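# Seat a loose fuse into an empty clip fuse holder

## Task

Push the loose fuse down into the vacant fuse holder until it rests level, held by both of its clips, while the holder lies flat on the bench; it must stay that way on its own after the robot lets go, not merely because a gripper is pressing or holding it.

## Robot and tools

Robot: two xArm6 arms, named left_arm and right_arm, each with a parallel two-finger gripper and a wrist camera. The names are labels only. left_arm stands on the +y side, right_arm on the -y side. Base roots in the scene frame: left_arm at (+0.018, +0.339, +0.146) m, right_arm at (-0.032, -0.337, +0.146) m; both bases are slightly tilted. Mounting plates and the metal frame behind the arms are fixed obstacles.

Scene frame: origin on the table top midway between the arms, +x pointing out over the table, +z up, in metres. Gripper fingers point along the gripper's own +z axis and separate along its y axis. The reported hand position is the point between closed finger pads, roughly 2 cm short of the fingertips; closing pushes the tips about 10 mm further along +z. Printed hand positions can be a little off, worse when reaching far.

execute_actions takes "actions", a list holding either nothing, one action, or one wait, plus optional "pictures" (true/false).
- Empty list: no command, just returns the current state.
- Action: {"rows": [...], "steps": n} with n from 1 to 15 (default 15), each step 1/30 s. Give 1 to 15 rows; row k is used on step k, and the final row repeats if steps outnumber rows.
- Wait: {"steps": n} with n up to 300, no new command; reply time is counted inside it.

Each row is a single list of 14 numbers, each within [-1, 1], covering both arms even if one stays still: left_arm waist, shoulder, elbow, forearm roll, wrist pitch, wrist roll, gripper opening, then the same seven for right_arm. The six joint numbers are offsets, not poses: scaled so 1.0 equals 2.036 rad, measured from that arm's joint angles in the most recent result that printed them (or, before any such result and for later calls inside one reply, from where the arm stands when the action begins). They are not relative to the previous row. So sending zeros drives the arm back to those reference angles; it does not hold still. The opening number is absolute: +1 fully open, -1 closed.

Joint ranges in radians (per arm, same column order): waist -6.283 to 6.283, shoulder -2.059 to 2.094, elbow -3.927 to 0.192, forearm roll -6.283 to 6.283, wrist pitch -1.693 to 3.142, wrist roll -6.283 to 6.283. A call asking any joint to exceed its end by over 0.010 rad is rejected and nothing moves. Targets slightly past the true end are clipped, and a "joint sent to its limit" line may appear (possibly about an earlier move). Joint targets move at most 3.14 rad/s, stay within 0.623 rad of the measured angle per step, and are scaled back if they would move the hand over 70 mm from where it is; big moves therefore need several calls.

Between calls the arms keep heading to the last row's target until they settle or a step is HELD; after that only a new action moves them further.

Result lines: a state line per arm with end_effector_position, end_effector_quat_wxyz and linear/angular velocities in the scene frame; Joint positions and Joint velocities per arm (six joints in rad, rad/s, then finger-pad gap in m, 0.084 when fully open); grip_measured, the measured opening on the command scale; joint torques (offset and noisy); "joint command not followed" when a clearance check altered targets; HELD marking steps whose row was not sent; MOTOR HOT warnings from 65 °C and OVER-TEMPERATURE FAULT at 80 °C, which brakes that arm; TORQUE FAULT when a joint load limit is hit (waist and shoulder 43.5, elbow and forearm roll 26.1, wrist pitch and wrist roll 17.4 N m), after which the arm backs off, pauses 10 s and drops the rest of the call.

Gripping: to hold a part, command an opening clearly below grip_measured; lower values squeeze harder (up to about 24 N per pad). Echoing grip_measured still gives a light squeeze on parts up to about 6 cm wide. Closing fast can slam.

Cameras: cam_high, cam_low, cam_left_wrist, cam_right_wrist, each 896x504, returned in that order with pictures. Calibration (pinhole with radial distortion, world-to-camera transforms) is given once and may be off by a few degrees and millimetres.

zoom_image: {"camera": name, "region": [x0, y0, x1, y1]} in pixels of that camera's latest image, origin top-left, at most 504 by 504; it moves nothing.
show_instructions: no arguments; shows the scene's reference pages (here a clip fuse holder guide).
read_manual: optional "section" (only "licences"); returns licence text.
finished_scene: {"scene": current number}; ends and grades the scene, irreversible. Answering without a tool call also ends things.

Avoid: knocking anything off the table, dropping the fuse, arms colliding or pressing each other, slamming or shoving hard, long heavy holds that heat motors. Occasional outside tugs on held parts or pushes on loose ones may occur. Release the fuse and confirm it stays seated and level before finishing.

Each tool is called after "Call:" in YAML: its name, and indented under it one key for each argument.

Reference images:

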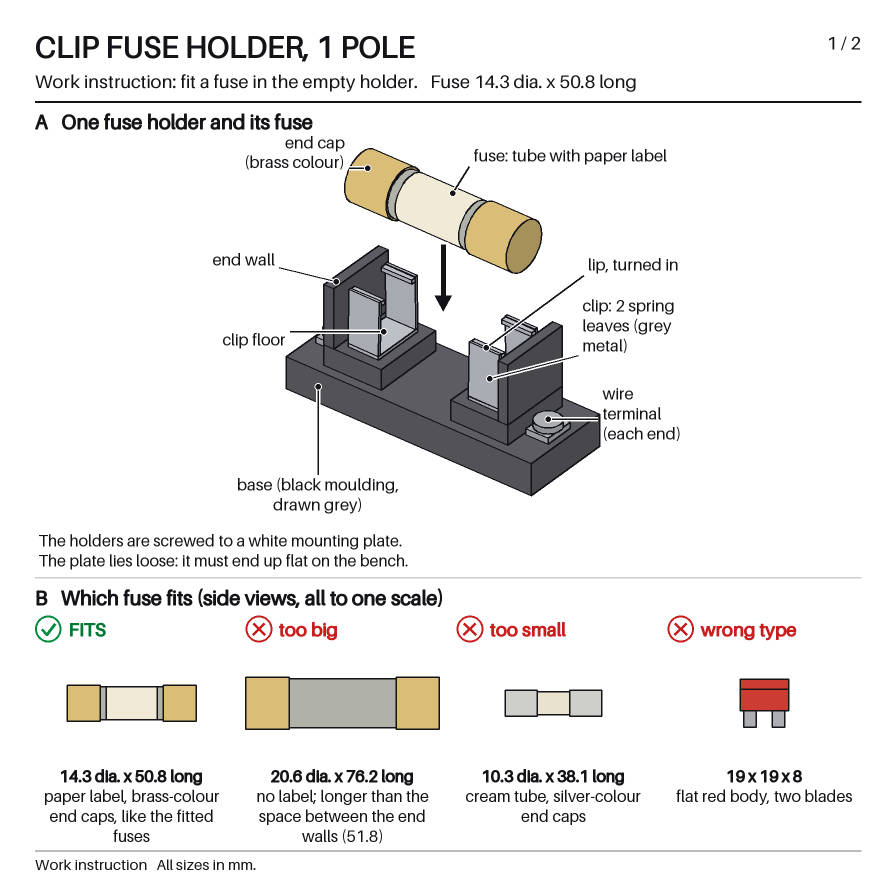

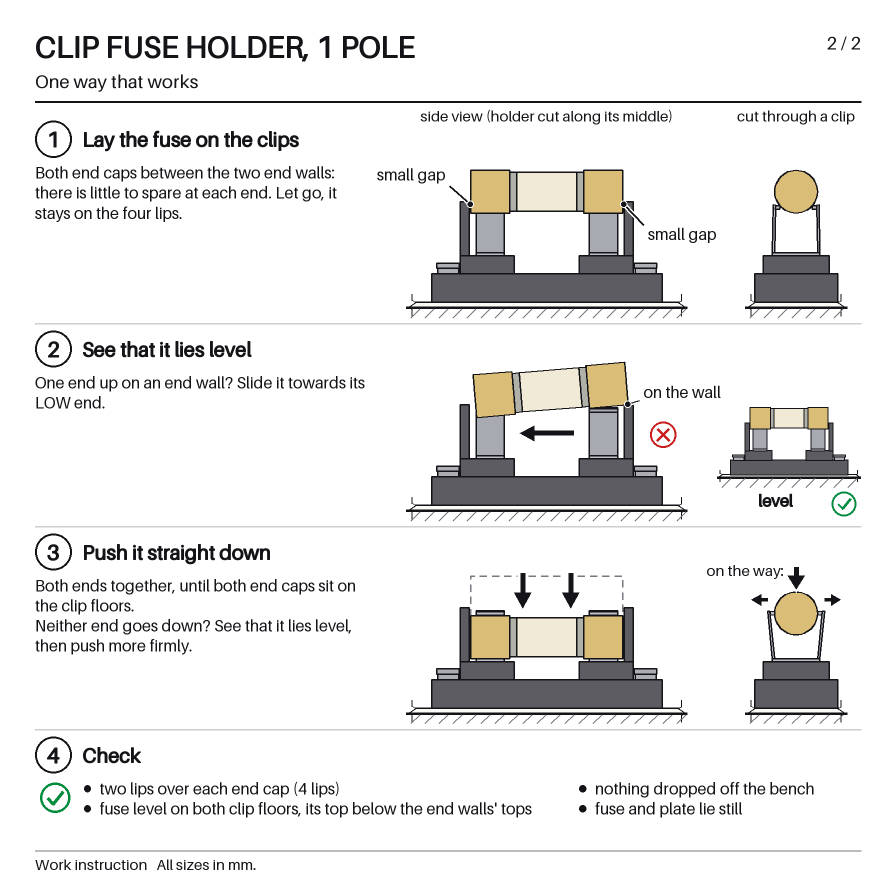

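## Session

Call:
execute_actions:
  actions: []

Scene clock: 0.00 s of 4306.00 s.
left_arm: end_effector_position=(+0.2237, -0.2470, +0.3368) grip_measured=+1.00 end_effector_quat_wxyz=(+0.401, -0.070, +0.846, -0.344) end_effector_velocity=(+0.000, +0.000, -0.000) end_effector_angular_velocity=(-0.000, +0.002, +0.000) | right_arm: end_effector_position=(+0.4723, -0.5411, +0.2242) grip_measured=+1.00 end_effector_quat_wxyz=(-0.016, +0.964, +0.057, +0.258) end_effector_velocity=(-0.000, +0.000, -0.000) end_effector_angular_velocity=(+0.001, +0.000, -0.000)
Joint positions: left_arm=[-1.444  0.786 -1.382  1.713  1.071  0.33   0.084] | right_arm=[-0.395 -0.53  -0.399  0.175  0.052 -0.676  0.084]
Joint velocities: left_arm=[ 0.001 -0.001 -0.    -0.001 -0.001 -0.    -0.   ] | right_arm=[ 0.     0.    -0.     0.     0.     0.001  0.   ]
Joint torques (N m, as the arm reports them, + toward a larger angle): no reading

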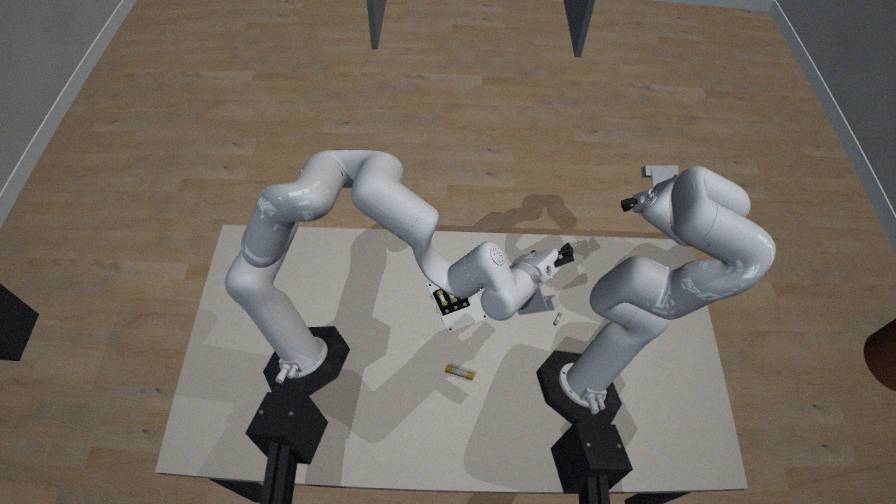

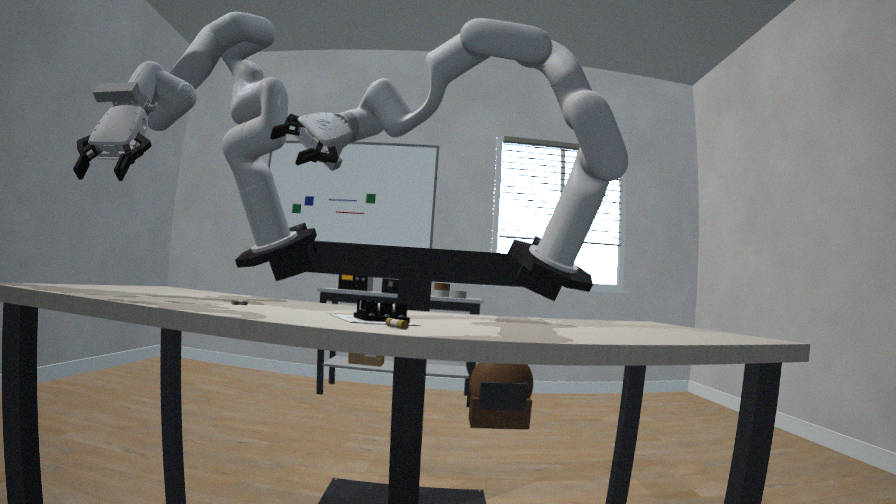

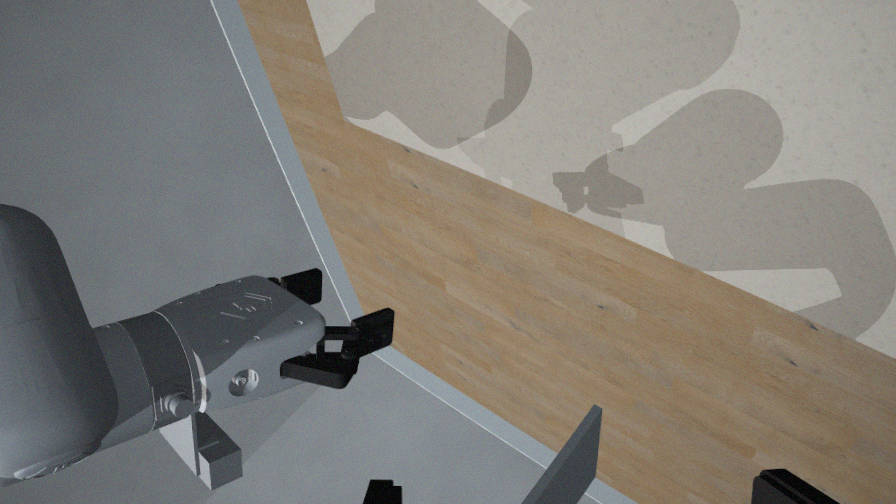

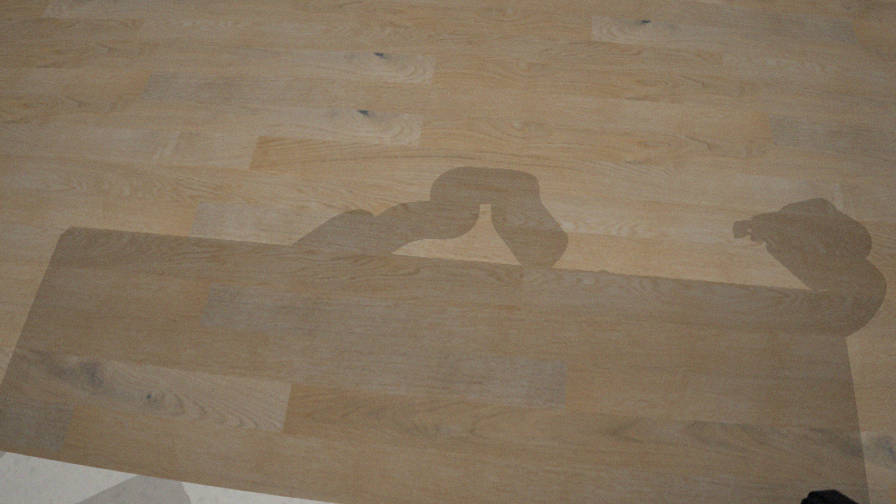

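Call:
zoom_image:
  camera: "cam_high"
  region: [400, 240, 580, 400]

Call:
zoom_image:
  camera: "cam_low"
  region: [320, 280, 440, 345]

Region (400, 240, 580, 400) of cam_high's 896x504 image, scaled by 2.800, with more detail than that image has.

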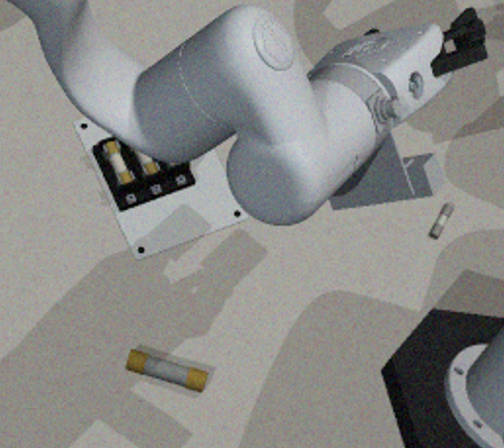

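Region (320, 280, 440, 345) of cam_low's 896x504 image, scaled by 4.200, with more detail than that image has; it fills the top 273 rows of this view, and the rest is white.

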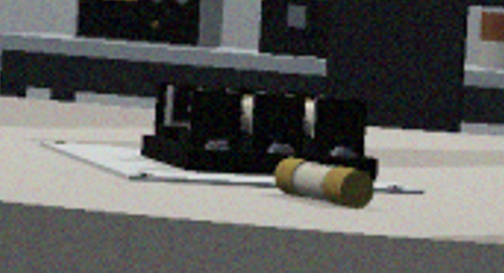

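Call:
execute_actions:
  actions:
    - {"rows":[[0.1694,-0.266,0.228,-0.587,-0.053,-0.162,1,0,0,0,0,0,0,1]]}
  pictures: false

Call:
execute_actions:
  actions:
    - {"steps":30}

Scene clock: 23.27 s of 4306.00 s.
left_arm: end_effector_position=(+0.3051, -0.1034, +0.2858) grip_measured=+1.00 end_effector_quat_wxyz=(+0.228, -0.392, +0.866, -0.213) end_effector_velocity=(+0.022, +0.366, -0.147) end_effector_angular_velocity=(-0.084, +1.584, +1.598) | right_arm: end_effector_position=(+0.4723, -0.5411, +0.2242) grip_measured=+1.00 end_effector_quat_wxyz=(-0.016, +0.964, +0.057, +0.258) end_effector_velocity=(-0.000, -0.001, -0.000) end_effector_angular_velocity=(+0.000, +0.001, -0.002)
Joint positions: left_arm=[-1.239  0.465 -1.107  1.231  1.007  0.135  0.084] | right_arm=[-0.395 -0.53  -0.399  0.175  0.052 -0.676  0.084]
Joint velocities: left_arm=[ 0.453 -0.712  0.608 -1.587 -0.142 -0.433  0.   ] | right_arm=[-0.002  0.     0.     0.    -0.     0.001  0.   ]
Joint torques (N m, as the arm reports them, + toward a larger angle): left_arm=[ -8.88 -15.18 -10.78  -0.22  -1.05   0.93] | right_arm=[  3.43 -15.32 -12.06  -1.39  -1.66   0.15]
Steps of this call (steps 1 to 90: nothing new was sent; then 19.77 s passed at rest; steps 91 to 105: all 15 steps of this action). Readings (joint positions):
91: left_arm=[-1.444 0.786 -1.382 1.713 1.071 0.330] | right_arm=[-0.395 -0.530 -0.399 0.175 0.052 -0.676]
92: left_arm=[-1.442 0.784 -1.379 1.709 1.070 0.328] | right_arm=[-0.395 -0.530 -0.399 0.175 0.052 -0.676]
94: left_arm=[-1.420 0.747 -1.342 1.661 1.060 0.303] | right_arm=[-0.395 -0.530 -0.399 0.175 0.052 -0.676]
98: left_arm=[-1.347 0.635 -1.255 1.530 1.041 0.239] | right_arm=[-0.395 -0.530 -0.399 0.175 0.052 -0.676]
105: the state above

Scene clock: 24.27 s of 4306.00 s.
left_arm: end_effector_position=(+0.2513, +0.0006, +0.2510) grip_measured=+1.00 end_effector_quat_wxyz=(-0.000, +0.691, -0.723, +0.000) end_effector_velocity=(+0.000, +0.000, +0.000) end_effector_angular_velocity=(+0.000, +0.001, +0.001) | right_arm: end_effector_position=(+0.4723, -0.5411, +0.2242) grip_measured=+1.00 end_effector_quat_wxyz=(-0.016, +0.964, +0.057, +0.258) end_effector_velocity=(+0.000, -0.000, -0.000) end_effector_angular_velocity=(-0.000, +0.000, +0.001)
Joint positions: left_arm=[-1.099  0.245 -0.918  0.518  0.963  0.     0.084] | right_arm=[-0.395 -0.53  -0.399  0.175  0.052 -0.676  0.084]
Joint velocities: left_arm=[ 0.001 -0.     0.    -0.001  0.     0.    -0.   ] | right_arm=[-0.     0.    -0.     0.    -0.    -0.001 -0.   ]
Joint torques (N m, as the arm reports them, + toward a larger angle): left_arm=[ -7.75 -13.   -11.04   0.1   -1.45   0.93] | right_arm=[  4.03 -15.67 -11.78  -1.04  -1.99  -0.1 ]
Steps of this call (steps 1 to 30: the robot went on to your last target). Readings (joint positions):
1: left_arm=[-1.224 0.441 -1.087 1.176 1.003 0.121] | right_arm=[-0.395 -0.530 -0.399 0.175 0.052 -0.676]
2: left_arm=[-1.209 0.418 -1.067 1.117 0.998 0.106] | right_arm=[-0.395 -0.530 -0.399 0.175 0.052 -0.676]
4: left_arm=[-1.180 0.373 -1.028 0.983 0.989 0.079] | right_arm=[-0.395 -0.530 -0.399 0.175 0.052 -0.676]
8: left_arm=[-1.127 0.290 -0.957 0.687 0.972 0.028] | right_arm=[-0.395 -0.530 -0.399 0.175 0.052 -0.676]
30: the state above
All arms were judged still, so your last target was given up. Only a new action makes them travel on or press farther. Fingers that are still opening or closing keep moving.
camera_calibration (this result's frames):
cam_left_wrist: T_world_to_cam=[[-0.998655, 0.0516085, -0.00495581, 0.285529], [0.0515202, 0.998535, 0.016548, 0.0522306], [0.00580257, 0.0162704, -0.999851, 0.377284], [0, 0, 0, 1]] pos_world=[0.280265, -0.0730283, 0.377778]
cam_right_wrist: T_world_to_cam=[[0.109398, -0.993617, -0.027507, -0.544887], [-0.861579, -0.0809873, -0.501122, 0.541023], [0.495696, 0.0785211, -0.864939, 0.128896], [0, 0, 0, 1]] pos_world=[0.46185, -0.507714, 0.367618]

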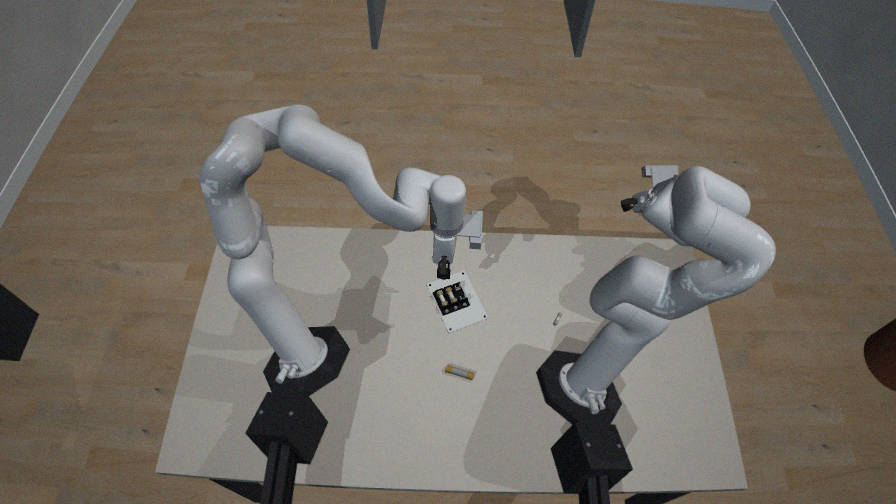

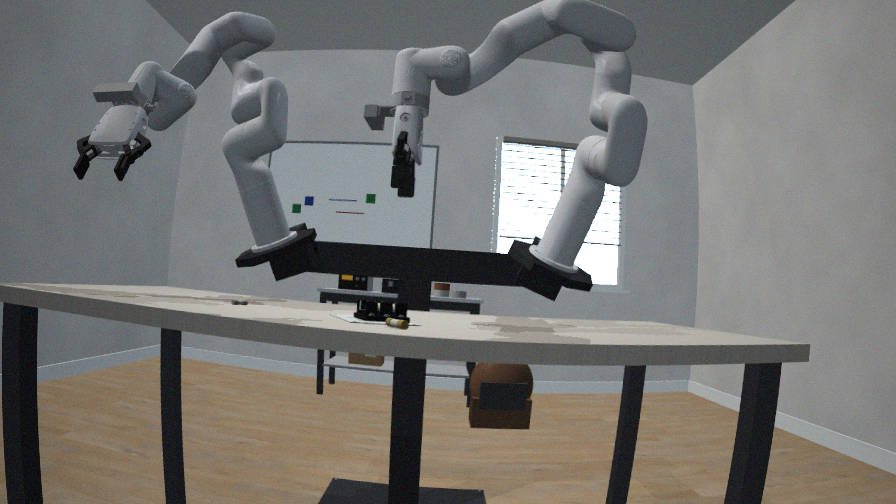

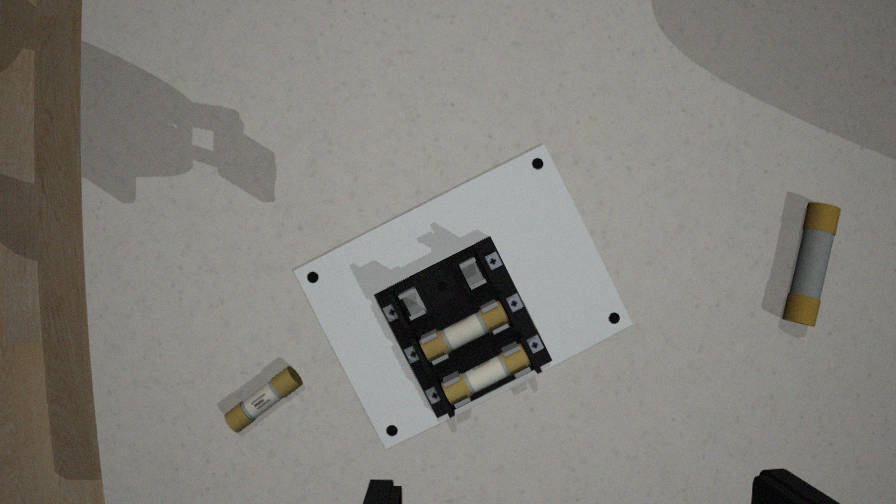

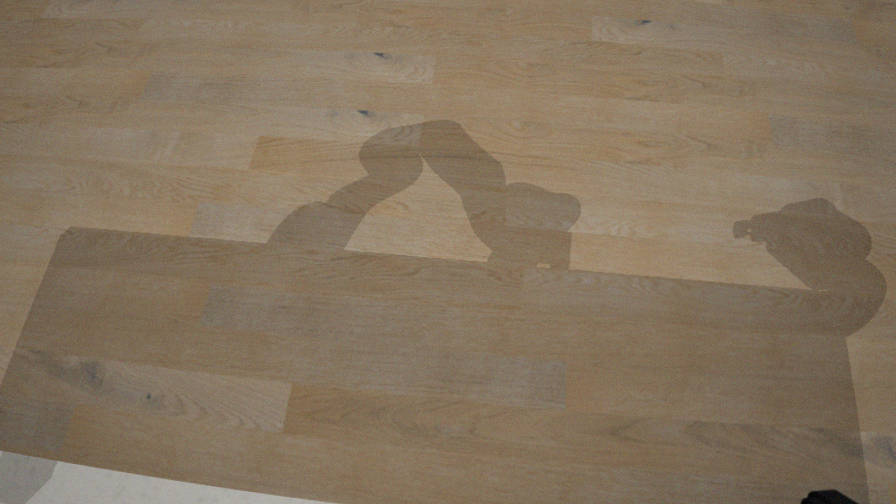

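Call:
zoom_image:
  camera: "cam_left_wrist"
  region: [210, 220, 560, 450]

Region (210, 220, 560, 450) of cam_left_wrist's 896x504 image, scaled by 1.440, with more detail than that image has; it fills the top 331 rows of this view, and the rest is white.

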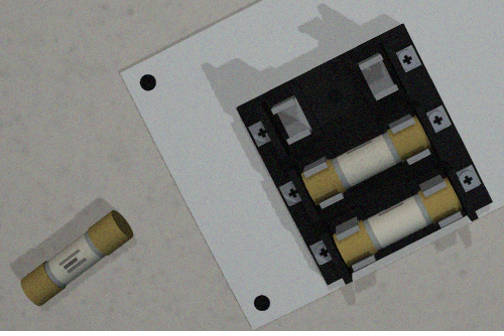

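Call:
execute_actions:
  actions:
    - {"rows":[[0.2328,0.1868,-0.0953,0.1552,-0.1491,0.5177,-0.2,0,0,0,0,0,0,1]]}
  pictures: false

Call:
execute_actions:
  actions:
    - {"steps":20}

Scene clock: 38.57 s of 4306.00 s.
left_arm: end_effector_position=(+0.3567, -0.0001, +0.1391) grip_measured=-0.21 end_effector_quat_wxyz=(+0.006, -0.509, +0.861, -0.002) end_effector_velocity=(+0.189, +0.051, -0.264) end_effector_angular_velocity=(+0.027, +0.030, -1.679) | right_arm: end_effector_position=(+0.4723, -0.5411, +0.2242) grip_measured=+1.00 end_effector_quat_wxyz=(-0.016, +0.964, +0.057, +0.258) end_effector_velocity=(+0.000, +0.000, +0.000) end_effector_angular_velocity=(+0.000, -0.001, +0.001)
Joint positions: left_arm=[-0.791  0.492 -1.044  0.723  0.766  0.546  0.035] | right_arm=[-0.395 -0.53  -0.399  0.175  0.052 -0.676  0.084]
Joint velocities: left_arm=[ 0.653  0.525 -0.263  0.435 -0.415  1.824 -0.001] | right_arm=[ 0.001 -0.    -0.     0.     0.    -0.001  0.   ]
Joint torques (N m, as the arm reports them, + toward a larger angle): left_arm=[ -9.84 -16.64  -8.98   0.16  -1.57   1.25] | right_arm=[  3.17 -15.8  -12.04  -1.69  -1.79  -0.11]
Steps of this call (steps 1 to 90: nothing new was sent; then 10.80 s passed at rest; steps 91 to 105: all 15 steps of this action). Readings (joint positions):
91: left_arm=[-1.099 0.245 -0.918 0.518 0.963 0.000] | right_arm=[-0.395 -0.530 -0.399 0.175 0.052 -0.676]
92: left_arm=[-1.096 0.247 -0.919 0.520 0.961 0.005] | right_arm=[-0.395 -0.530 -0.399 0.175 0.052 -0.676]
94: left_arm=[-1.063 0.274 -0.936 0.545 0.936 0.055] | right_arm=[-0.395 -0.530 -0.399 0.175 0.052 -0.676]
98: left_arm=[-0.952 0.363 -0.977 0.616 0.869 0.205] | right_arm=[-0.395 -0.530 -0.399 0.175 0.052 -0.676]
105: the state above

Scene clock: 39.23 s of 4306.00 s.
left_arm: end_effector_position=(+0.3994, +0.0181, +0.0707) grip_measured=-0.22 end_effector_quat_wxyz=(+0.000, -0.292, +0.957, -0.000) end_effector_velocity=(-0.000, +0.002, -0.003) end_effector_angular_velocity=(+0.004, +0.003, -0.002) | right_arm: end_effector_position=(+0.4723, -0.5411, +0.2242) grip_measured=+1.00 end_effector_quat_wxyz=(-0.016, +0.964, +0.057, +0.258) end_effector_velocity=(+0.000, +0.000, -0.001) end_effector_angular_velocity=(-0.000, +0.001, +0.002)
Joint positions: left_arm=[-0.626  0.625 -1.112  0.834  0.66   1.054  0.035] | right_arm=[-0.395 -0.53  -0.399  0.175  0.052 -0.676  0.084]
Joint velocities: left_arm=[ 0.005  0.004  0.     0.002 -0.     0.003 -0.   ] | right_arm=[ 0.001  0.002 -0.001 -0.001 -0.    -0.001 -0.   ]
Joint torques (N m, as the arm reports them, + toward a larger angle): left_arm=[ -9.94 -17.16  -7.99   0.16  -1.47   0.86] | right_arm=[  3.67 -16.03 -12.35  -0.82  -1.94  -0.08]
Steps of this call (steps 1 to 20: the robot went on to your last target). Readings (joint positions):
1: left_arm=[-0.769 0.510 -1.052 0.737 0.752 0.609] | right_arm=[-0.395 -0.530 -0.399 0.175 0.052 -0.676]
2: left_arm=[-0.748 0.527 -1.061 0.752 0.738 0.675] | right_arm=[-0.395 -0.530 -0.399 0.175 0.052 -0.676]
4: left_arm=[-0.704 0.562 -1.079 0.781 0.710 0.809] | right_arm=[-0.395 -0.530 -0.399 0.175 0.052 -0.676]
8: left_arm=[-0.638 0.615 -1.104 0.823 0.670 1.006] | right_arm=[-0.395 -0.530 -0.399 0.175 0.052 -0.676]
20: the state above
camera_calibration (this result's frames):
cam_left_wrist: T_world_to_cam=[[-0.553237, 0.833006, -0.00548455, 0.239618], [0.832847, 0.553243, 0.0169717, -0.273967], [0.0171718, 0.00482156, -0.999841, 0.19146], [0, 0, 0, 1]] pos_world=[0.35745, -0.0489559, 0.197393]
cam_right_wrist: T_world_to_cam=[[0.109398, -0.993617, -0.0275071, -0.544887], [-0.861579, -0.0809871, -0.501122, 0.541024], [0.495696, 0.0785211, -0.864939, 0.128896], [0, 0, 0, 1]] pos_world=[0.46185, -0.507714, 0.367618]

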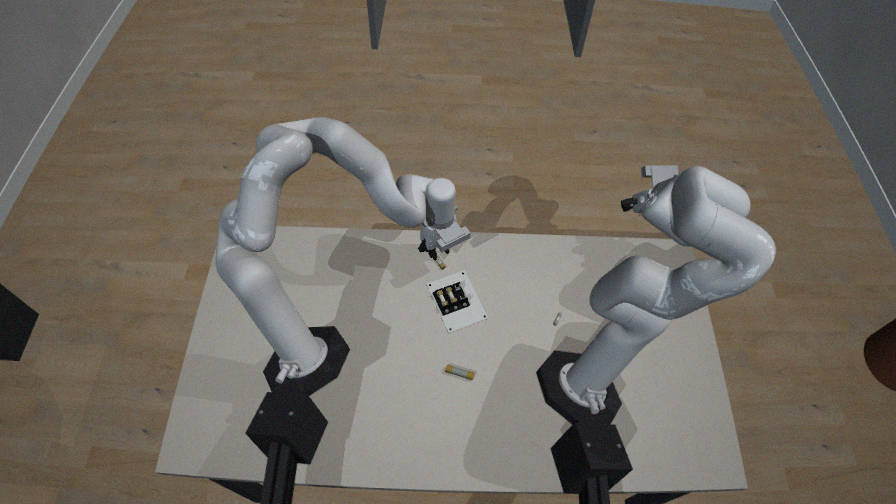

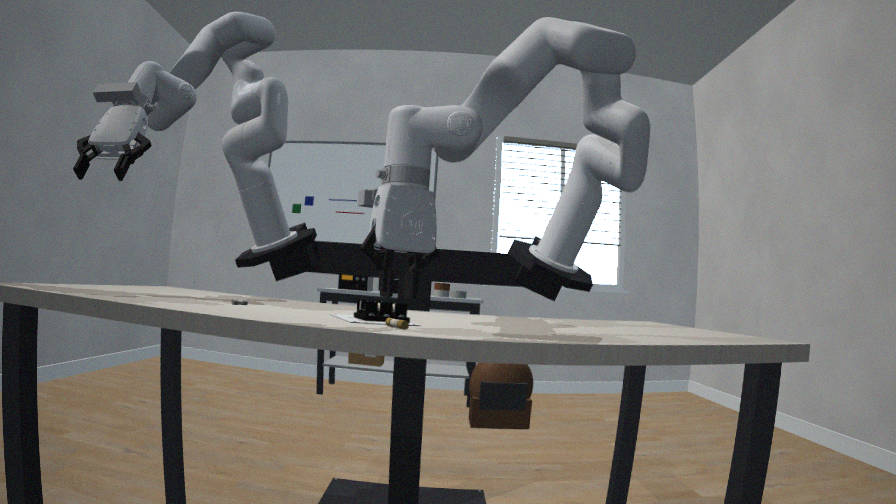

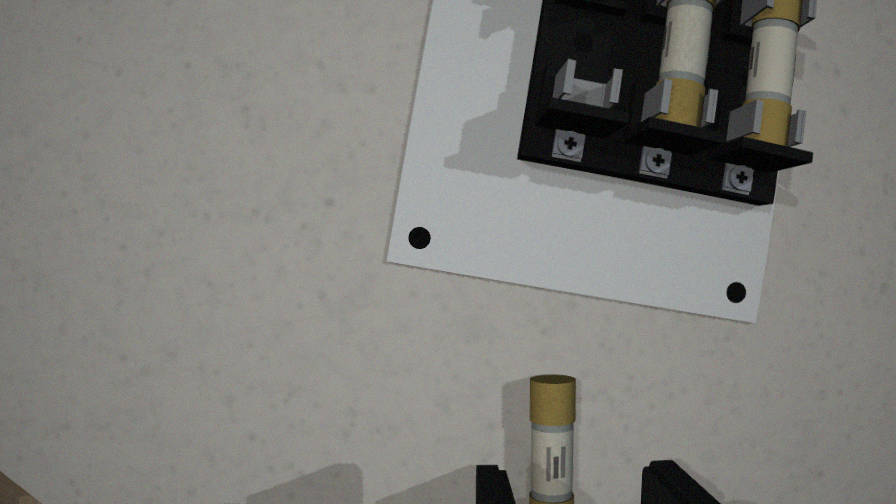

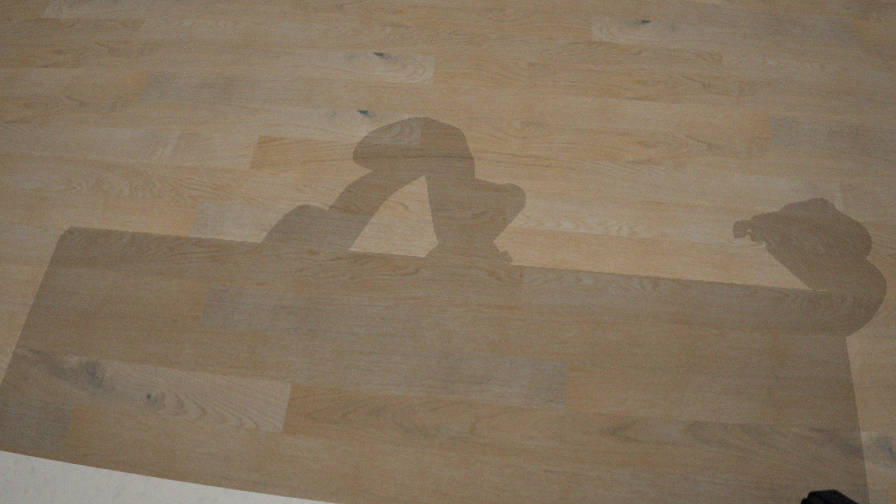

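Call:
execute_actions:
  actions:
    - {"rows":[[0.0254,0.0519,-0.018,0.0484,-0.0302,-0.0326,-0.3,0,0,0,0,0,0,1]]}

Call:
zoom_image:
  camera: "cam_low"
  region: [350, 280, 450, 345]

Scene clock: 49.53 s of 4306.00 s.
left_arm: end_effector_position=(+0.3973, +0.0192, +0.0272) grip_measured=-0.32 end_effector_quat_wxyz=(+0.000, -0.293, +0.956, -0.001) end_effector_velocity=(-0.007, +0.002, -0.005) end_effector_angular_velocity=(+0.008, +0.008, -0.006) | right_arm: end_effector_position=(+0.4723, -0.5411, +0.2242) grip_measured=+1.00 end_effector_quat_wxyz=(-0.016, +0.964, +0.057, +0.258) end_effector_velocity=(+0.000, -0.000, +0.000) end_effector_angular_velocity=(-0.001, -0.001, -0.001)
Joint positions: left_arm=[-0.574  0.729 -1.149  0.932  0.598  0.988  0.03 ] | right_arm=[-0.395 -0.53  -0.399  0.175  0.052 -0.676  0.084]
Joint velocities: left_arm=[ 0.     0.008  0.007  0.004 -0.001 -0.005 -0.   ] | right_arm=[-0.001 -0.001 -0.     0.    -0.    -0.     0.   ]
Joint torques (N m, as the arm reports them, + toward a larger angle): left_arm=[-10.04 -17.24  -6.71   0.09  -1.49   0.86] | right_arm=[  3.9  -16.47 -12.16  -1.2   -1.86  -0.22]
Steps of this call (steps 1 to 15: the robot went on to your last target; steps 16 to 90: nothing new was sent; then 6.80 s passed at rest; steps 91 to 105: all 15 steps of this action). Readings (joint positions):
91: left_arm=[-0.625 0.625 -1.112 0.834 0.660 1.054] | right_arm=[-0.395 -0.530 -0.399 0.175 0.052 -0.676]
92: left_arm=[-0.623 0.628 -1.113 0.838 0.657 1.051] | right_arm=[-0.395 -0.530 -0.399 0.175 0.052 -0.676]
94: left_arm=[-0.607 0.662 -1.131 0.874 0.633 1.027] | right_arm=[-0.395 -0.530 -0.399 0.175 0.052 -0.676]
98: left_arm=[-0.577 0.727 -1.140 0.923 0.605 0.994] | right_arm=[-0.395 -0.530 -0.399 0.175 0.052 -0.676]
105: the state above
camera_calibration (this result's frames):
cam_left_wrist: T_world_to_cam=[[-0.555128, 0.831732, -0.00740321, 0.238145], [0.831574, 0.555169, 0.0164853, -0.271601], [0.0178214, 0.00299514, -0.999837, 0.147814], [0, 0, 0, 1]] pos_world=[0.355423, -0.0477311, 0.15403]
cam_right_wrist: T_world_to_cam=[[0.109397, -0.993617, -0.0275072, -0.544887], [-0.861579, -0.0809869, -0.501122, 0.541024], [0.495696, 0.0785211, -0.864939, 0.128896], [0, 0, 0, 1]] pos_world=[0.46185, -0.507714, 0.367618]

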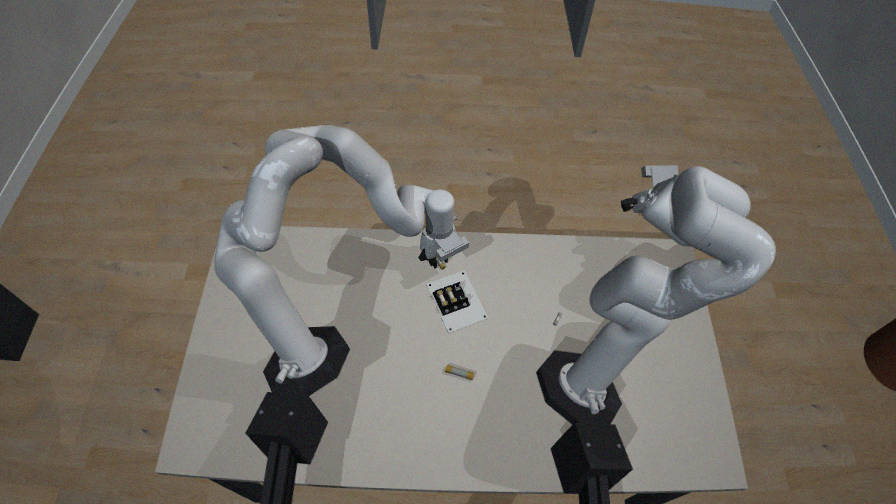

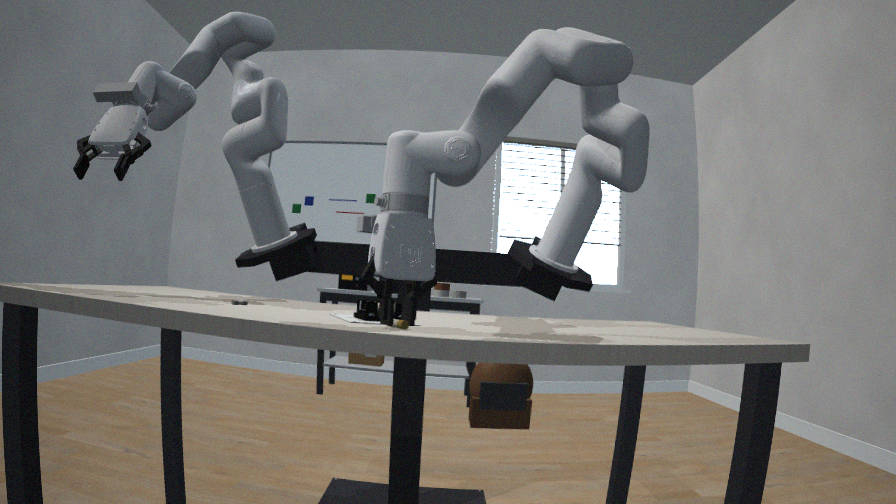

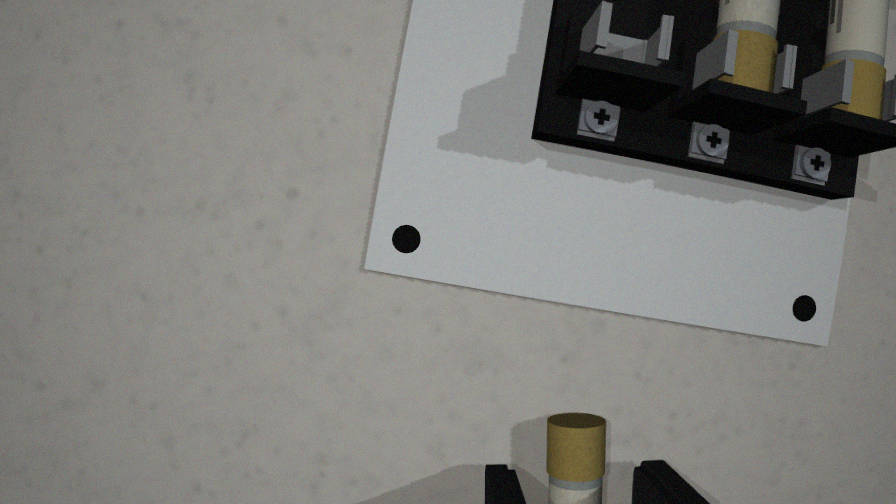

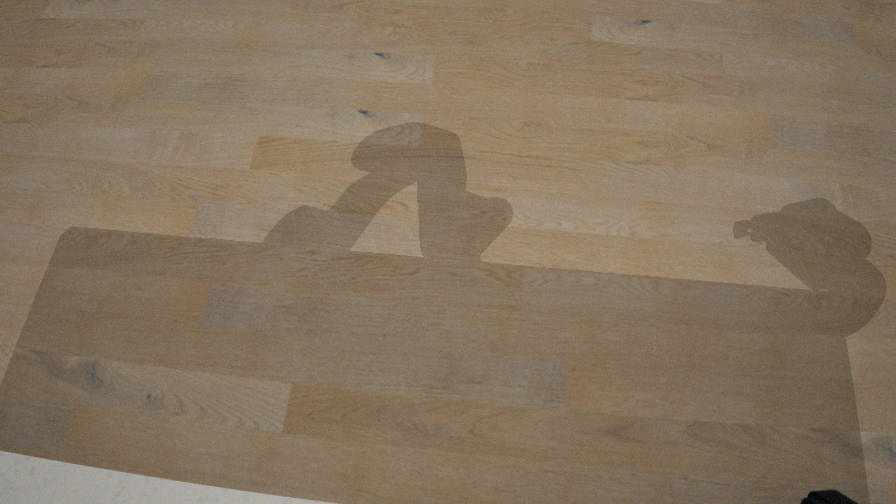

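Region (350, 280, 450, 345) of cam_low's 896x504 image, scaled by 5.040, with more detail than that image has; it fills the top 328 rows of this view, and the rest is white.

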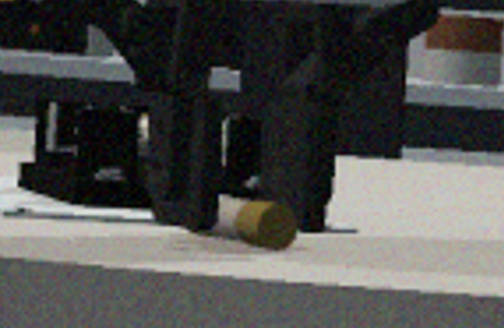

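Call:
execute_actions:
  actions:
    - {"rows":[[0.0016,0.004,-0.0011,0.0033,-0.0017,-0.0022,-0.3,0,0,0,0,0,0,1],[0.0016,0.004,-0.0011,0.0033,-0.0017,-0.0022,-0.3,0,0,0,0,0,0,1],[0.0016,0.004,-0.0011,0.0033,-0.0017,-0.0022,-0.4,0,0,0,0,0,0,1],[0.0016,0.004,-0.0011,0.0033,-0.0017,-0.0022,-0.5,0,0,0,0,0,0,1],[0.0016,0.004,-0.0011,0.0033,-0.0017,-0.0022,-0.55,0,0,0,0,0,0,1],[0.0016,0.004,-0.0011,0.0033,-0.0017,-0.0022,-0.6,0,0,0,0,0,0,1],[0.0016,0.004,-0.0011,0.0033,-0.0017,-0.0022,-0.63,0,0,0,0,0,0,1],[0.0016,0.004,-0.0011,0.0033,-0.0017,-0.0022,-0.66,0,0,0,0,0,0,1],[0.0016,0.004,-0.0011,0.0033,-0.0017,-0.0022,-0.7,0,0,0,0,0,0,1],[0.0016,0.004,-0.0011,0.0033,-0.0017,-0.0022,-0.75,0,0,0,0,0,0,1],[0.0016,0.004,-0.0011,0.0033,-0.0017,-0.0022,-0.9,0,0,0,0,0,0,1]]}

Call:
zoom_image:
  camera: "cam_low"
  region: [350, 280, 450, 345]

Scene clock: 55.70 s of 4306.00 s.
left_arm: end_effector_position=(+0.3963, +0.0195, +0.0237) grip_measured=-0.70 end_effector_quat_wxyz=(-0.000, -0.292, +0.956, -0.001) end_effector_velocity=(-0.000, +0.000, -0.000) end_effector_angular_velocity=(-0.000, +0.001, +0.001) | right_arm: end_effector_position=(+0.4723, -0.5411, +0.2242) grip_measured=+1.00 end_effector_quat_wxyz=(-0.016, +0.964, +0.057, +0.258) end_effector_velocity=(-0.001, +0.000, -0.001) end_effector_angular_velocity=(+0.000, +0.002, +0.001)
Joint positions: left_arm=[-0.571  0.737 -1.151  0.938  0.595  0.983  0.013] | right_arm=[-0.395 -0.53  -0.399  0.175  0.052 -0.676  0.084]
Joint velocities: left_arm=[ 0.001  0.     0.    -0.    -0.001 -0.001 -0.   ] | right_arm=[-0.     0.     0.002 -0.    -0.    -0.    -0.   ]
Joint torques (N m, as the arm reports them, + toward a larger angle): left_arm=[ -9.9  -17.66  -6.94   0.13  -1.47   1.  ] | right_arm=[  4.76 -16.28 -11.58  -1.3   -1.41  -0.15]
Steps of this call (steps 1 to 15: the robot went on to your last target; steps 16 to 90: nothing new was sent; then 2.67 s passed at rest; steps 91 to 105: all 15 steps of this action). Readings (joint positions):
91: left_arm=[-0.574 0.730 -1.148 0.932 0.598 0.988] | right_arm=[-0.395 -0.530 -0.399 0.175 0.052 -0.676]
92: left_arm=[-0.574 0.731 -1.149 0.933 0.598 0.987] | right_arm=[-0.395 -0.530 -0.399 0.175 0.052 -0.676]
94: left_arm=[-0.573 0.734 -1.150 0.936 0.596 0.985] | right_arm=[-0.395 -0.530 -0.399 0.175 0.052 -0.676]
98: left_arm=[-0.571 0.737 -1.151 0.938 0.595 0.984] | right_arm=[-0.395 -0.530 -0.399 0.175 0.052 -0.676]
105: the state above
camera_calibration (this result's frames):
cam_left_wrist: T_world_to_cam=[[-0.554446, 0.832199, -0.00584666, 0.236906], [0.832053, 0.554462, 0.0161127, -0.271077], [0.0166508, 0.0040689, -0.999853, 0.144795], [0, 0, 0, 1]] pos_world=[0.354491, -0.0474403, 0.150526]
cam_right_wrist: T_world_to_cam=[[0.109397, -0.993617, -0.0275074, -0.544887], [-0.861579, -0.0809867, -0.501122, 0.541024], [0.495696, 0.0785211, -0.864939, 0.128896], [0, 0, 0, 1]] pos_world=[0.46185, -0.507714, 0.367618]

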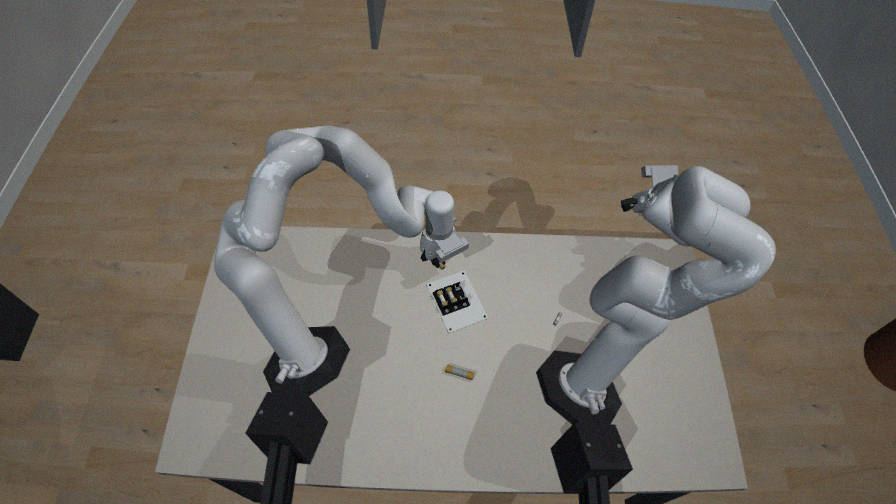

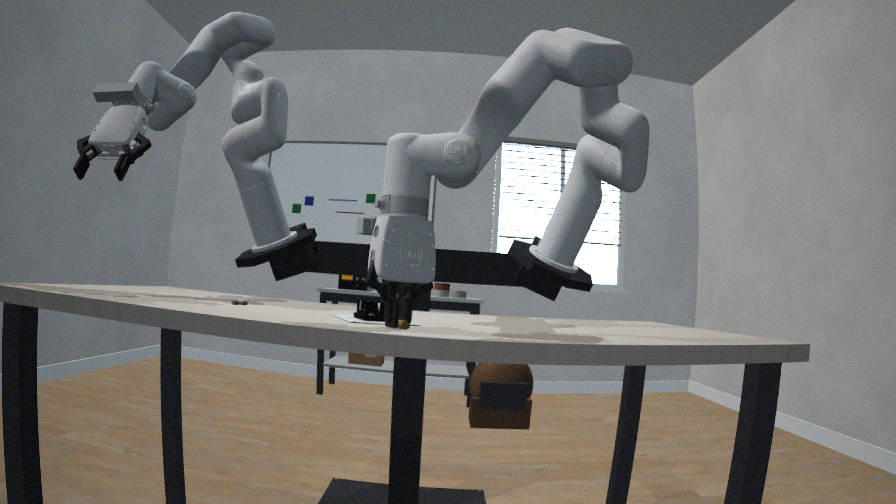

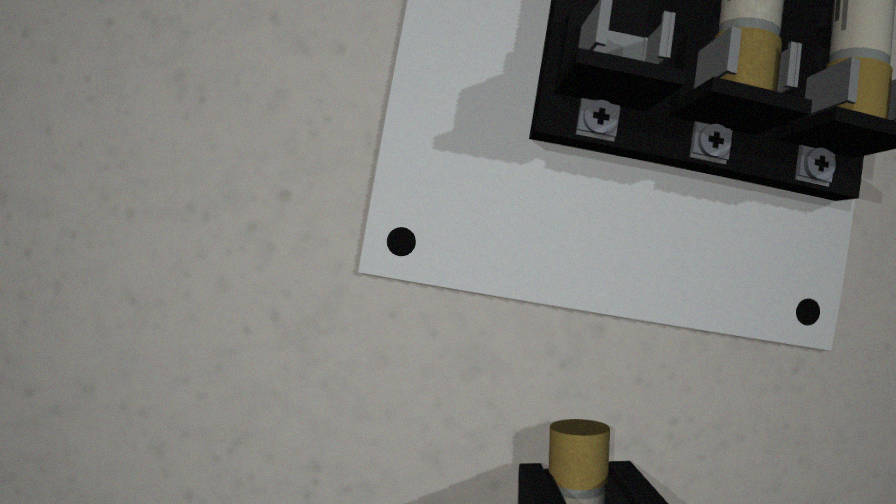

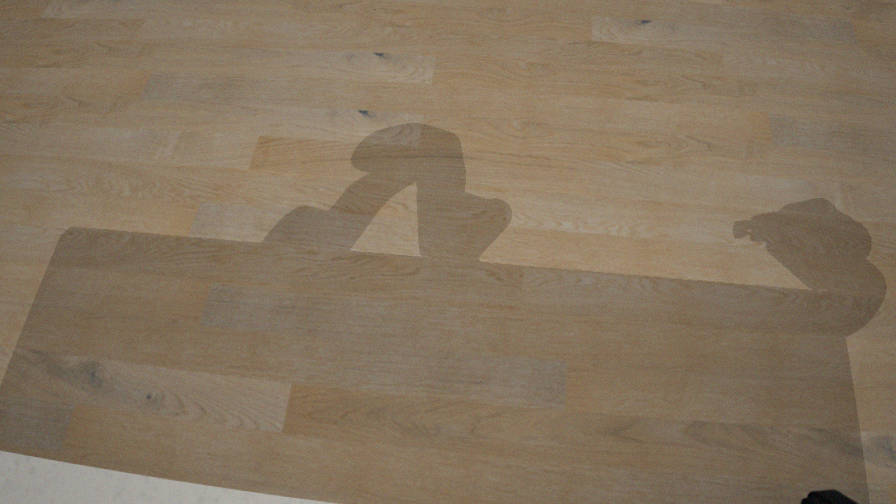

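Region (350, 280, 450, 345) of cam_low's 896x504 image, scaled by 5.040, with more detail than that image has; it fills the top 328 rows of this view, and the rest is white.

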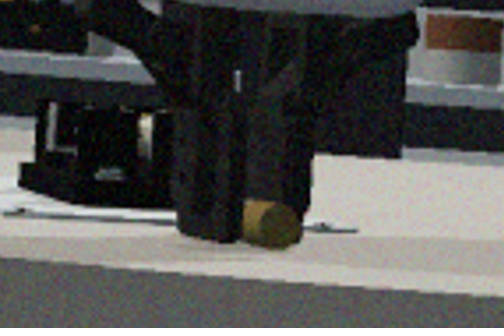

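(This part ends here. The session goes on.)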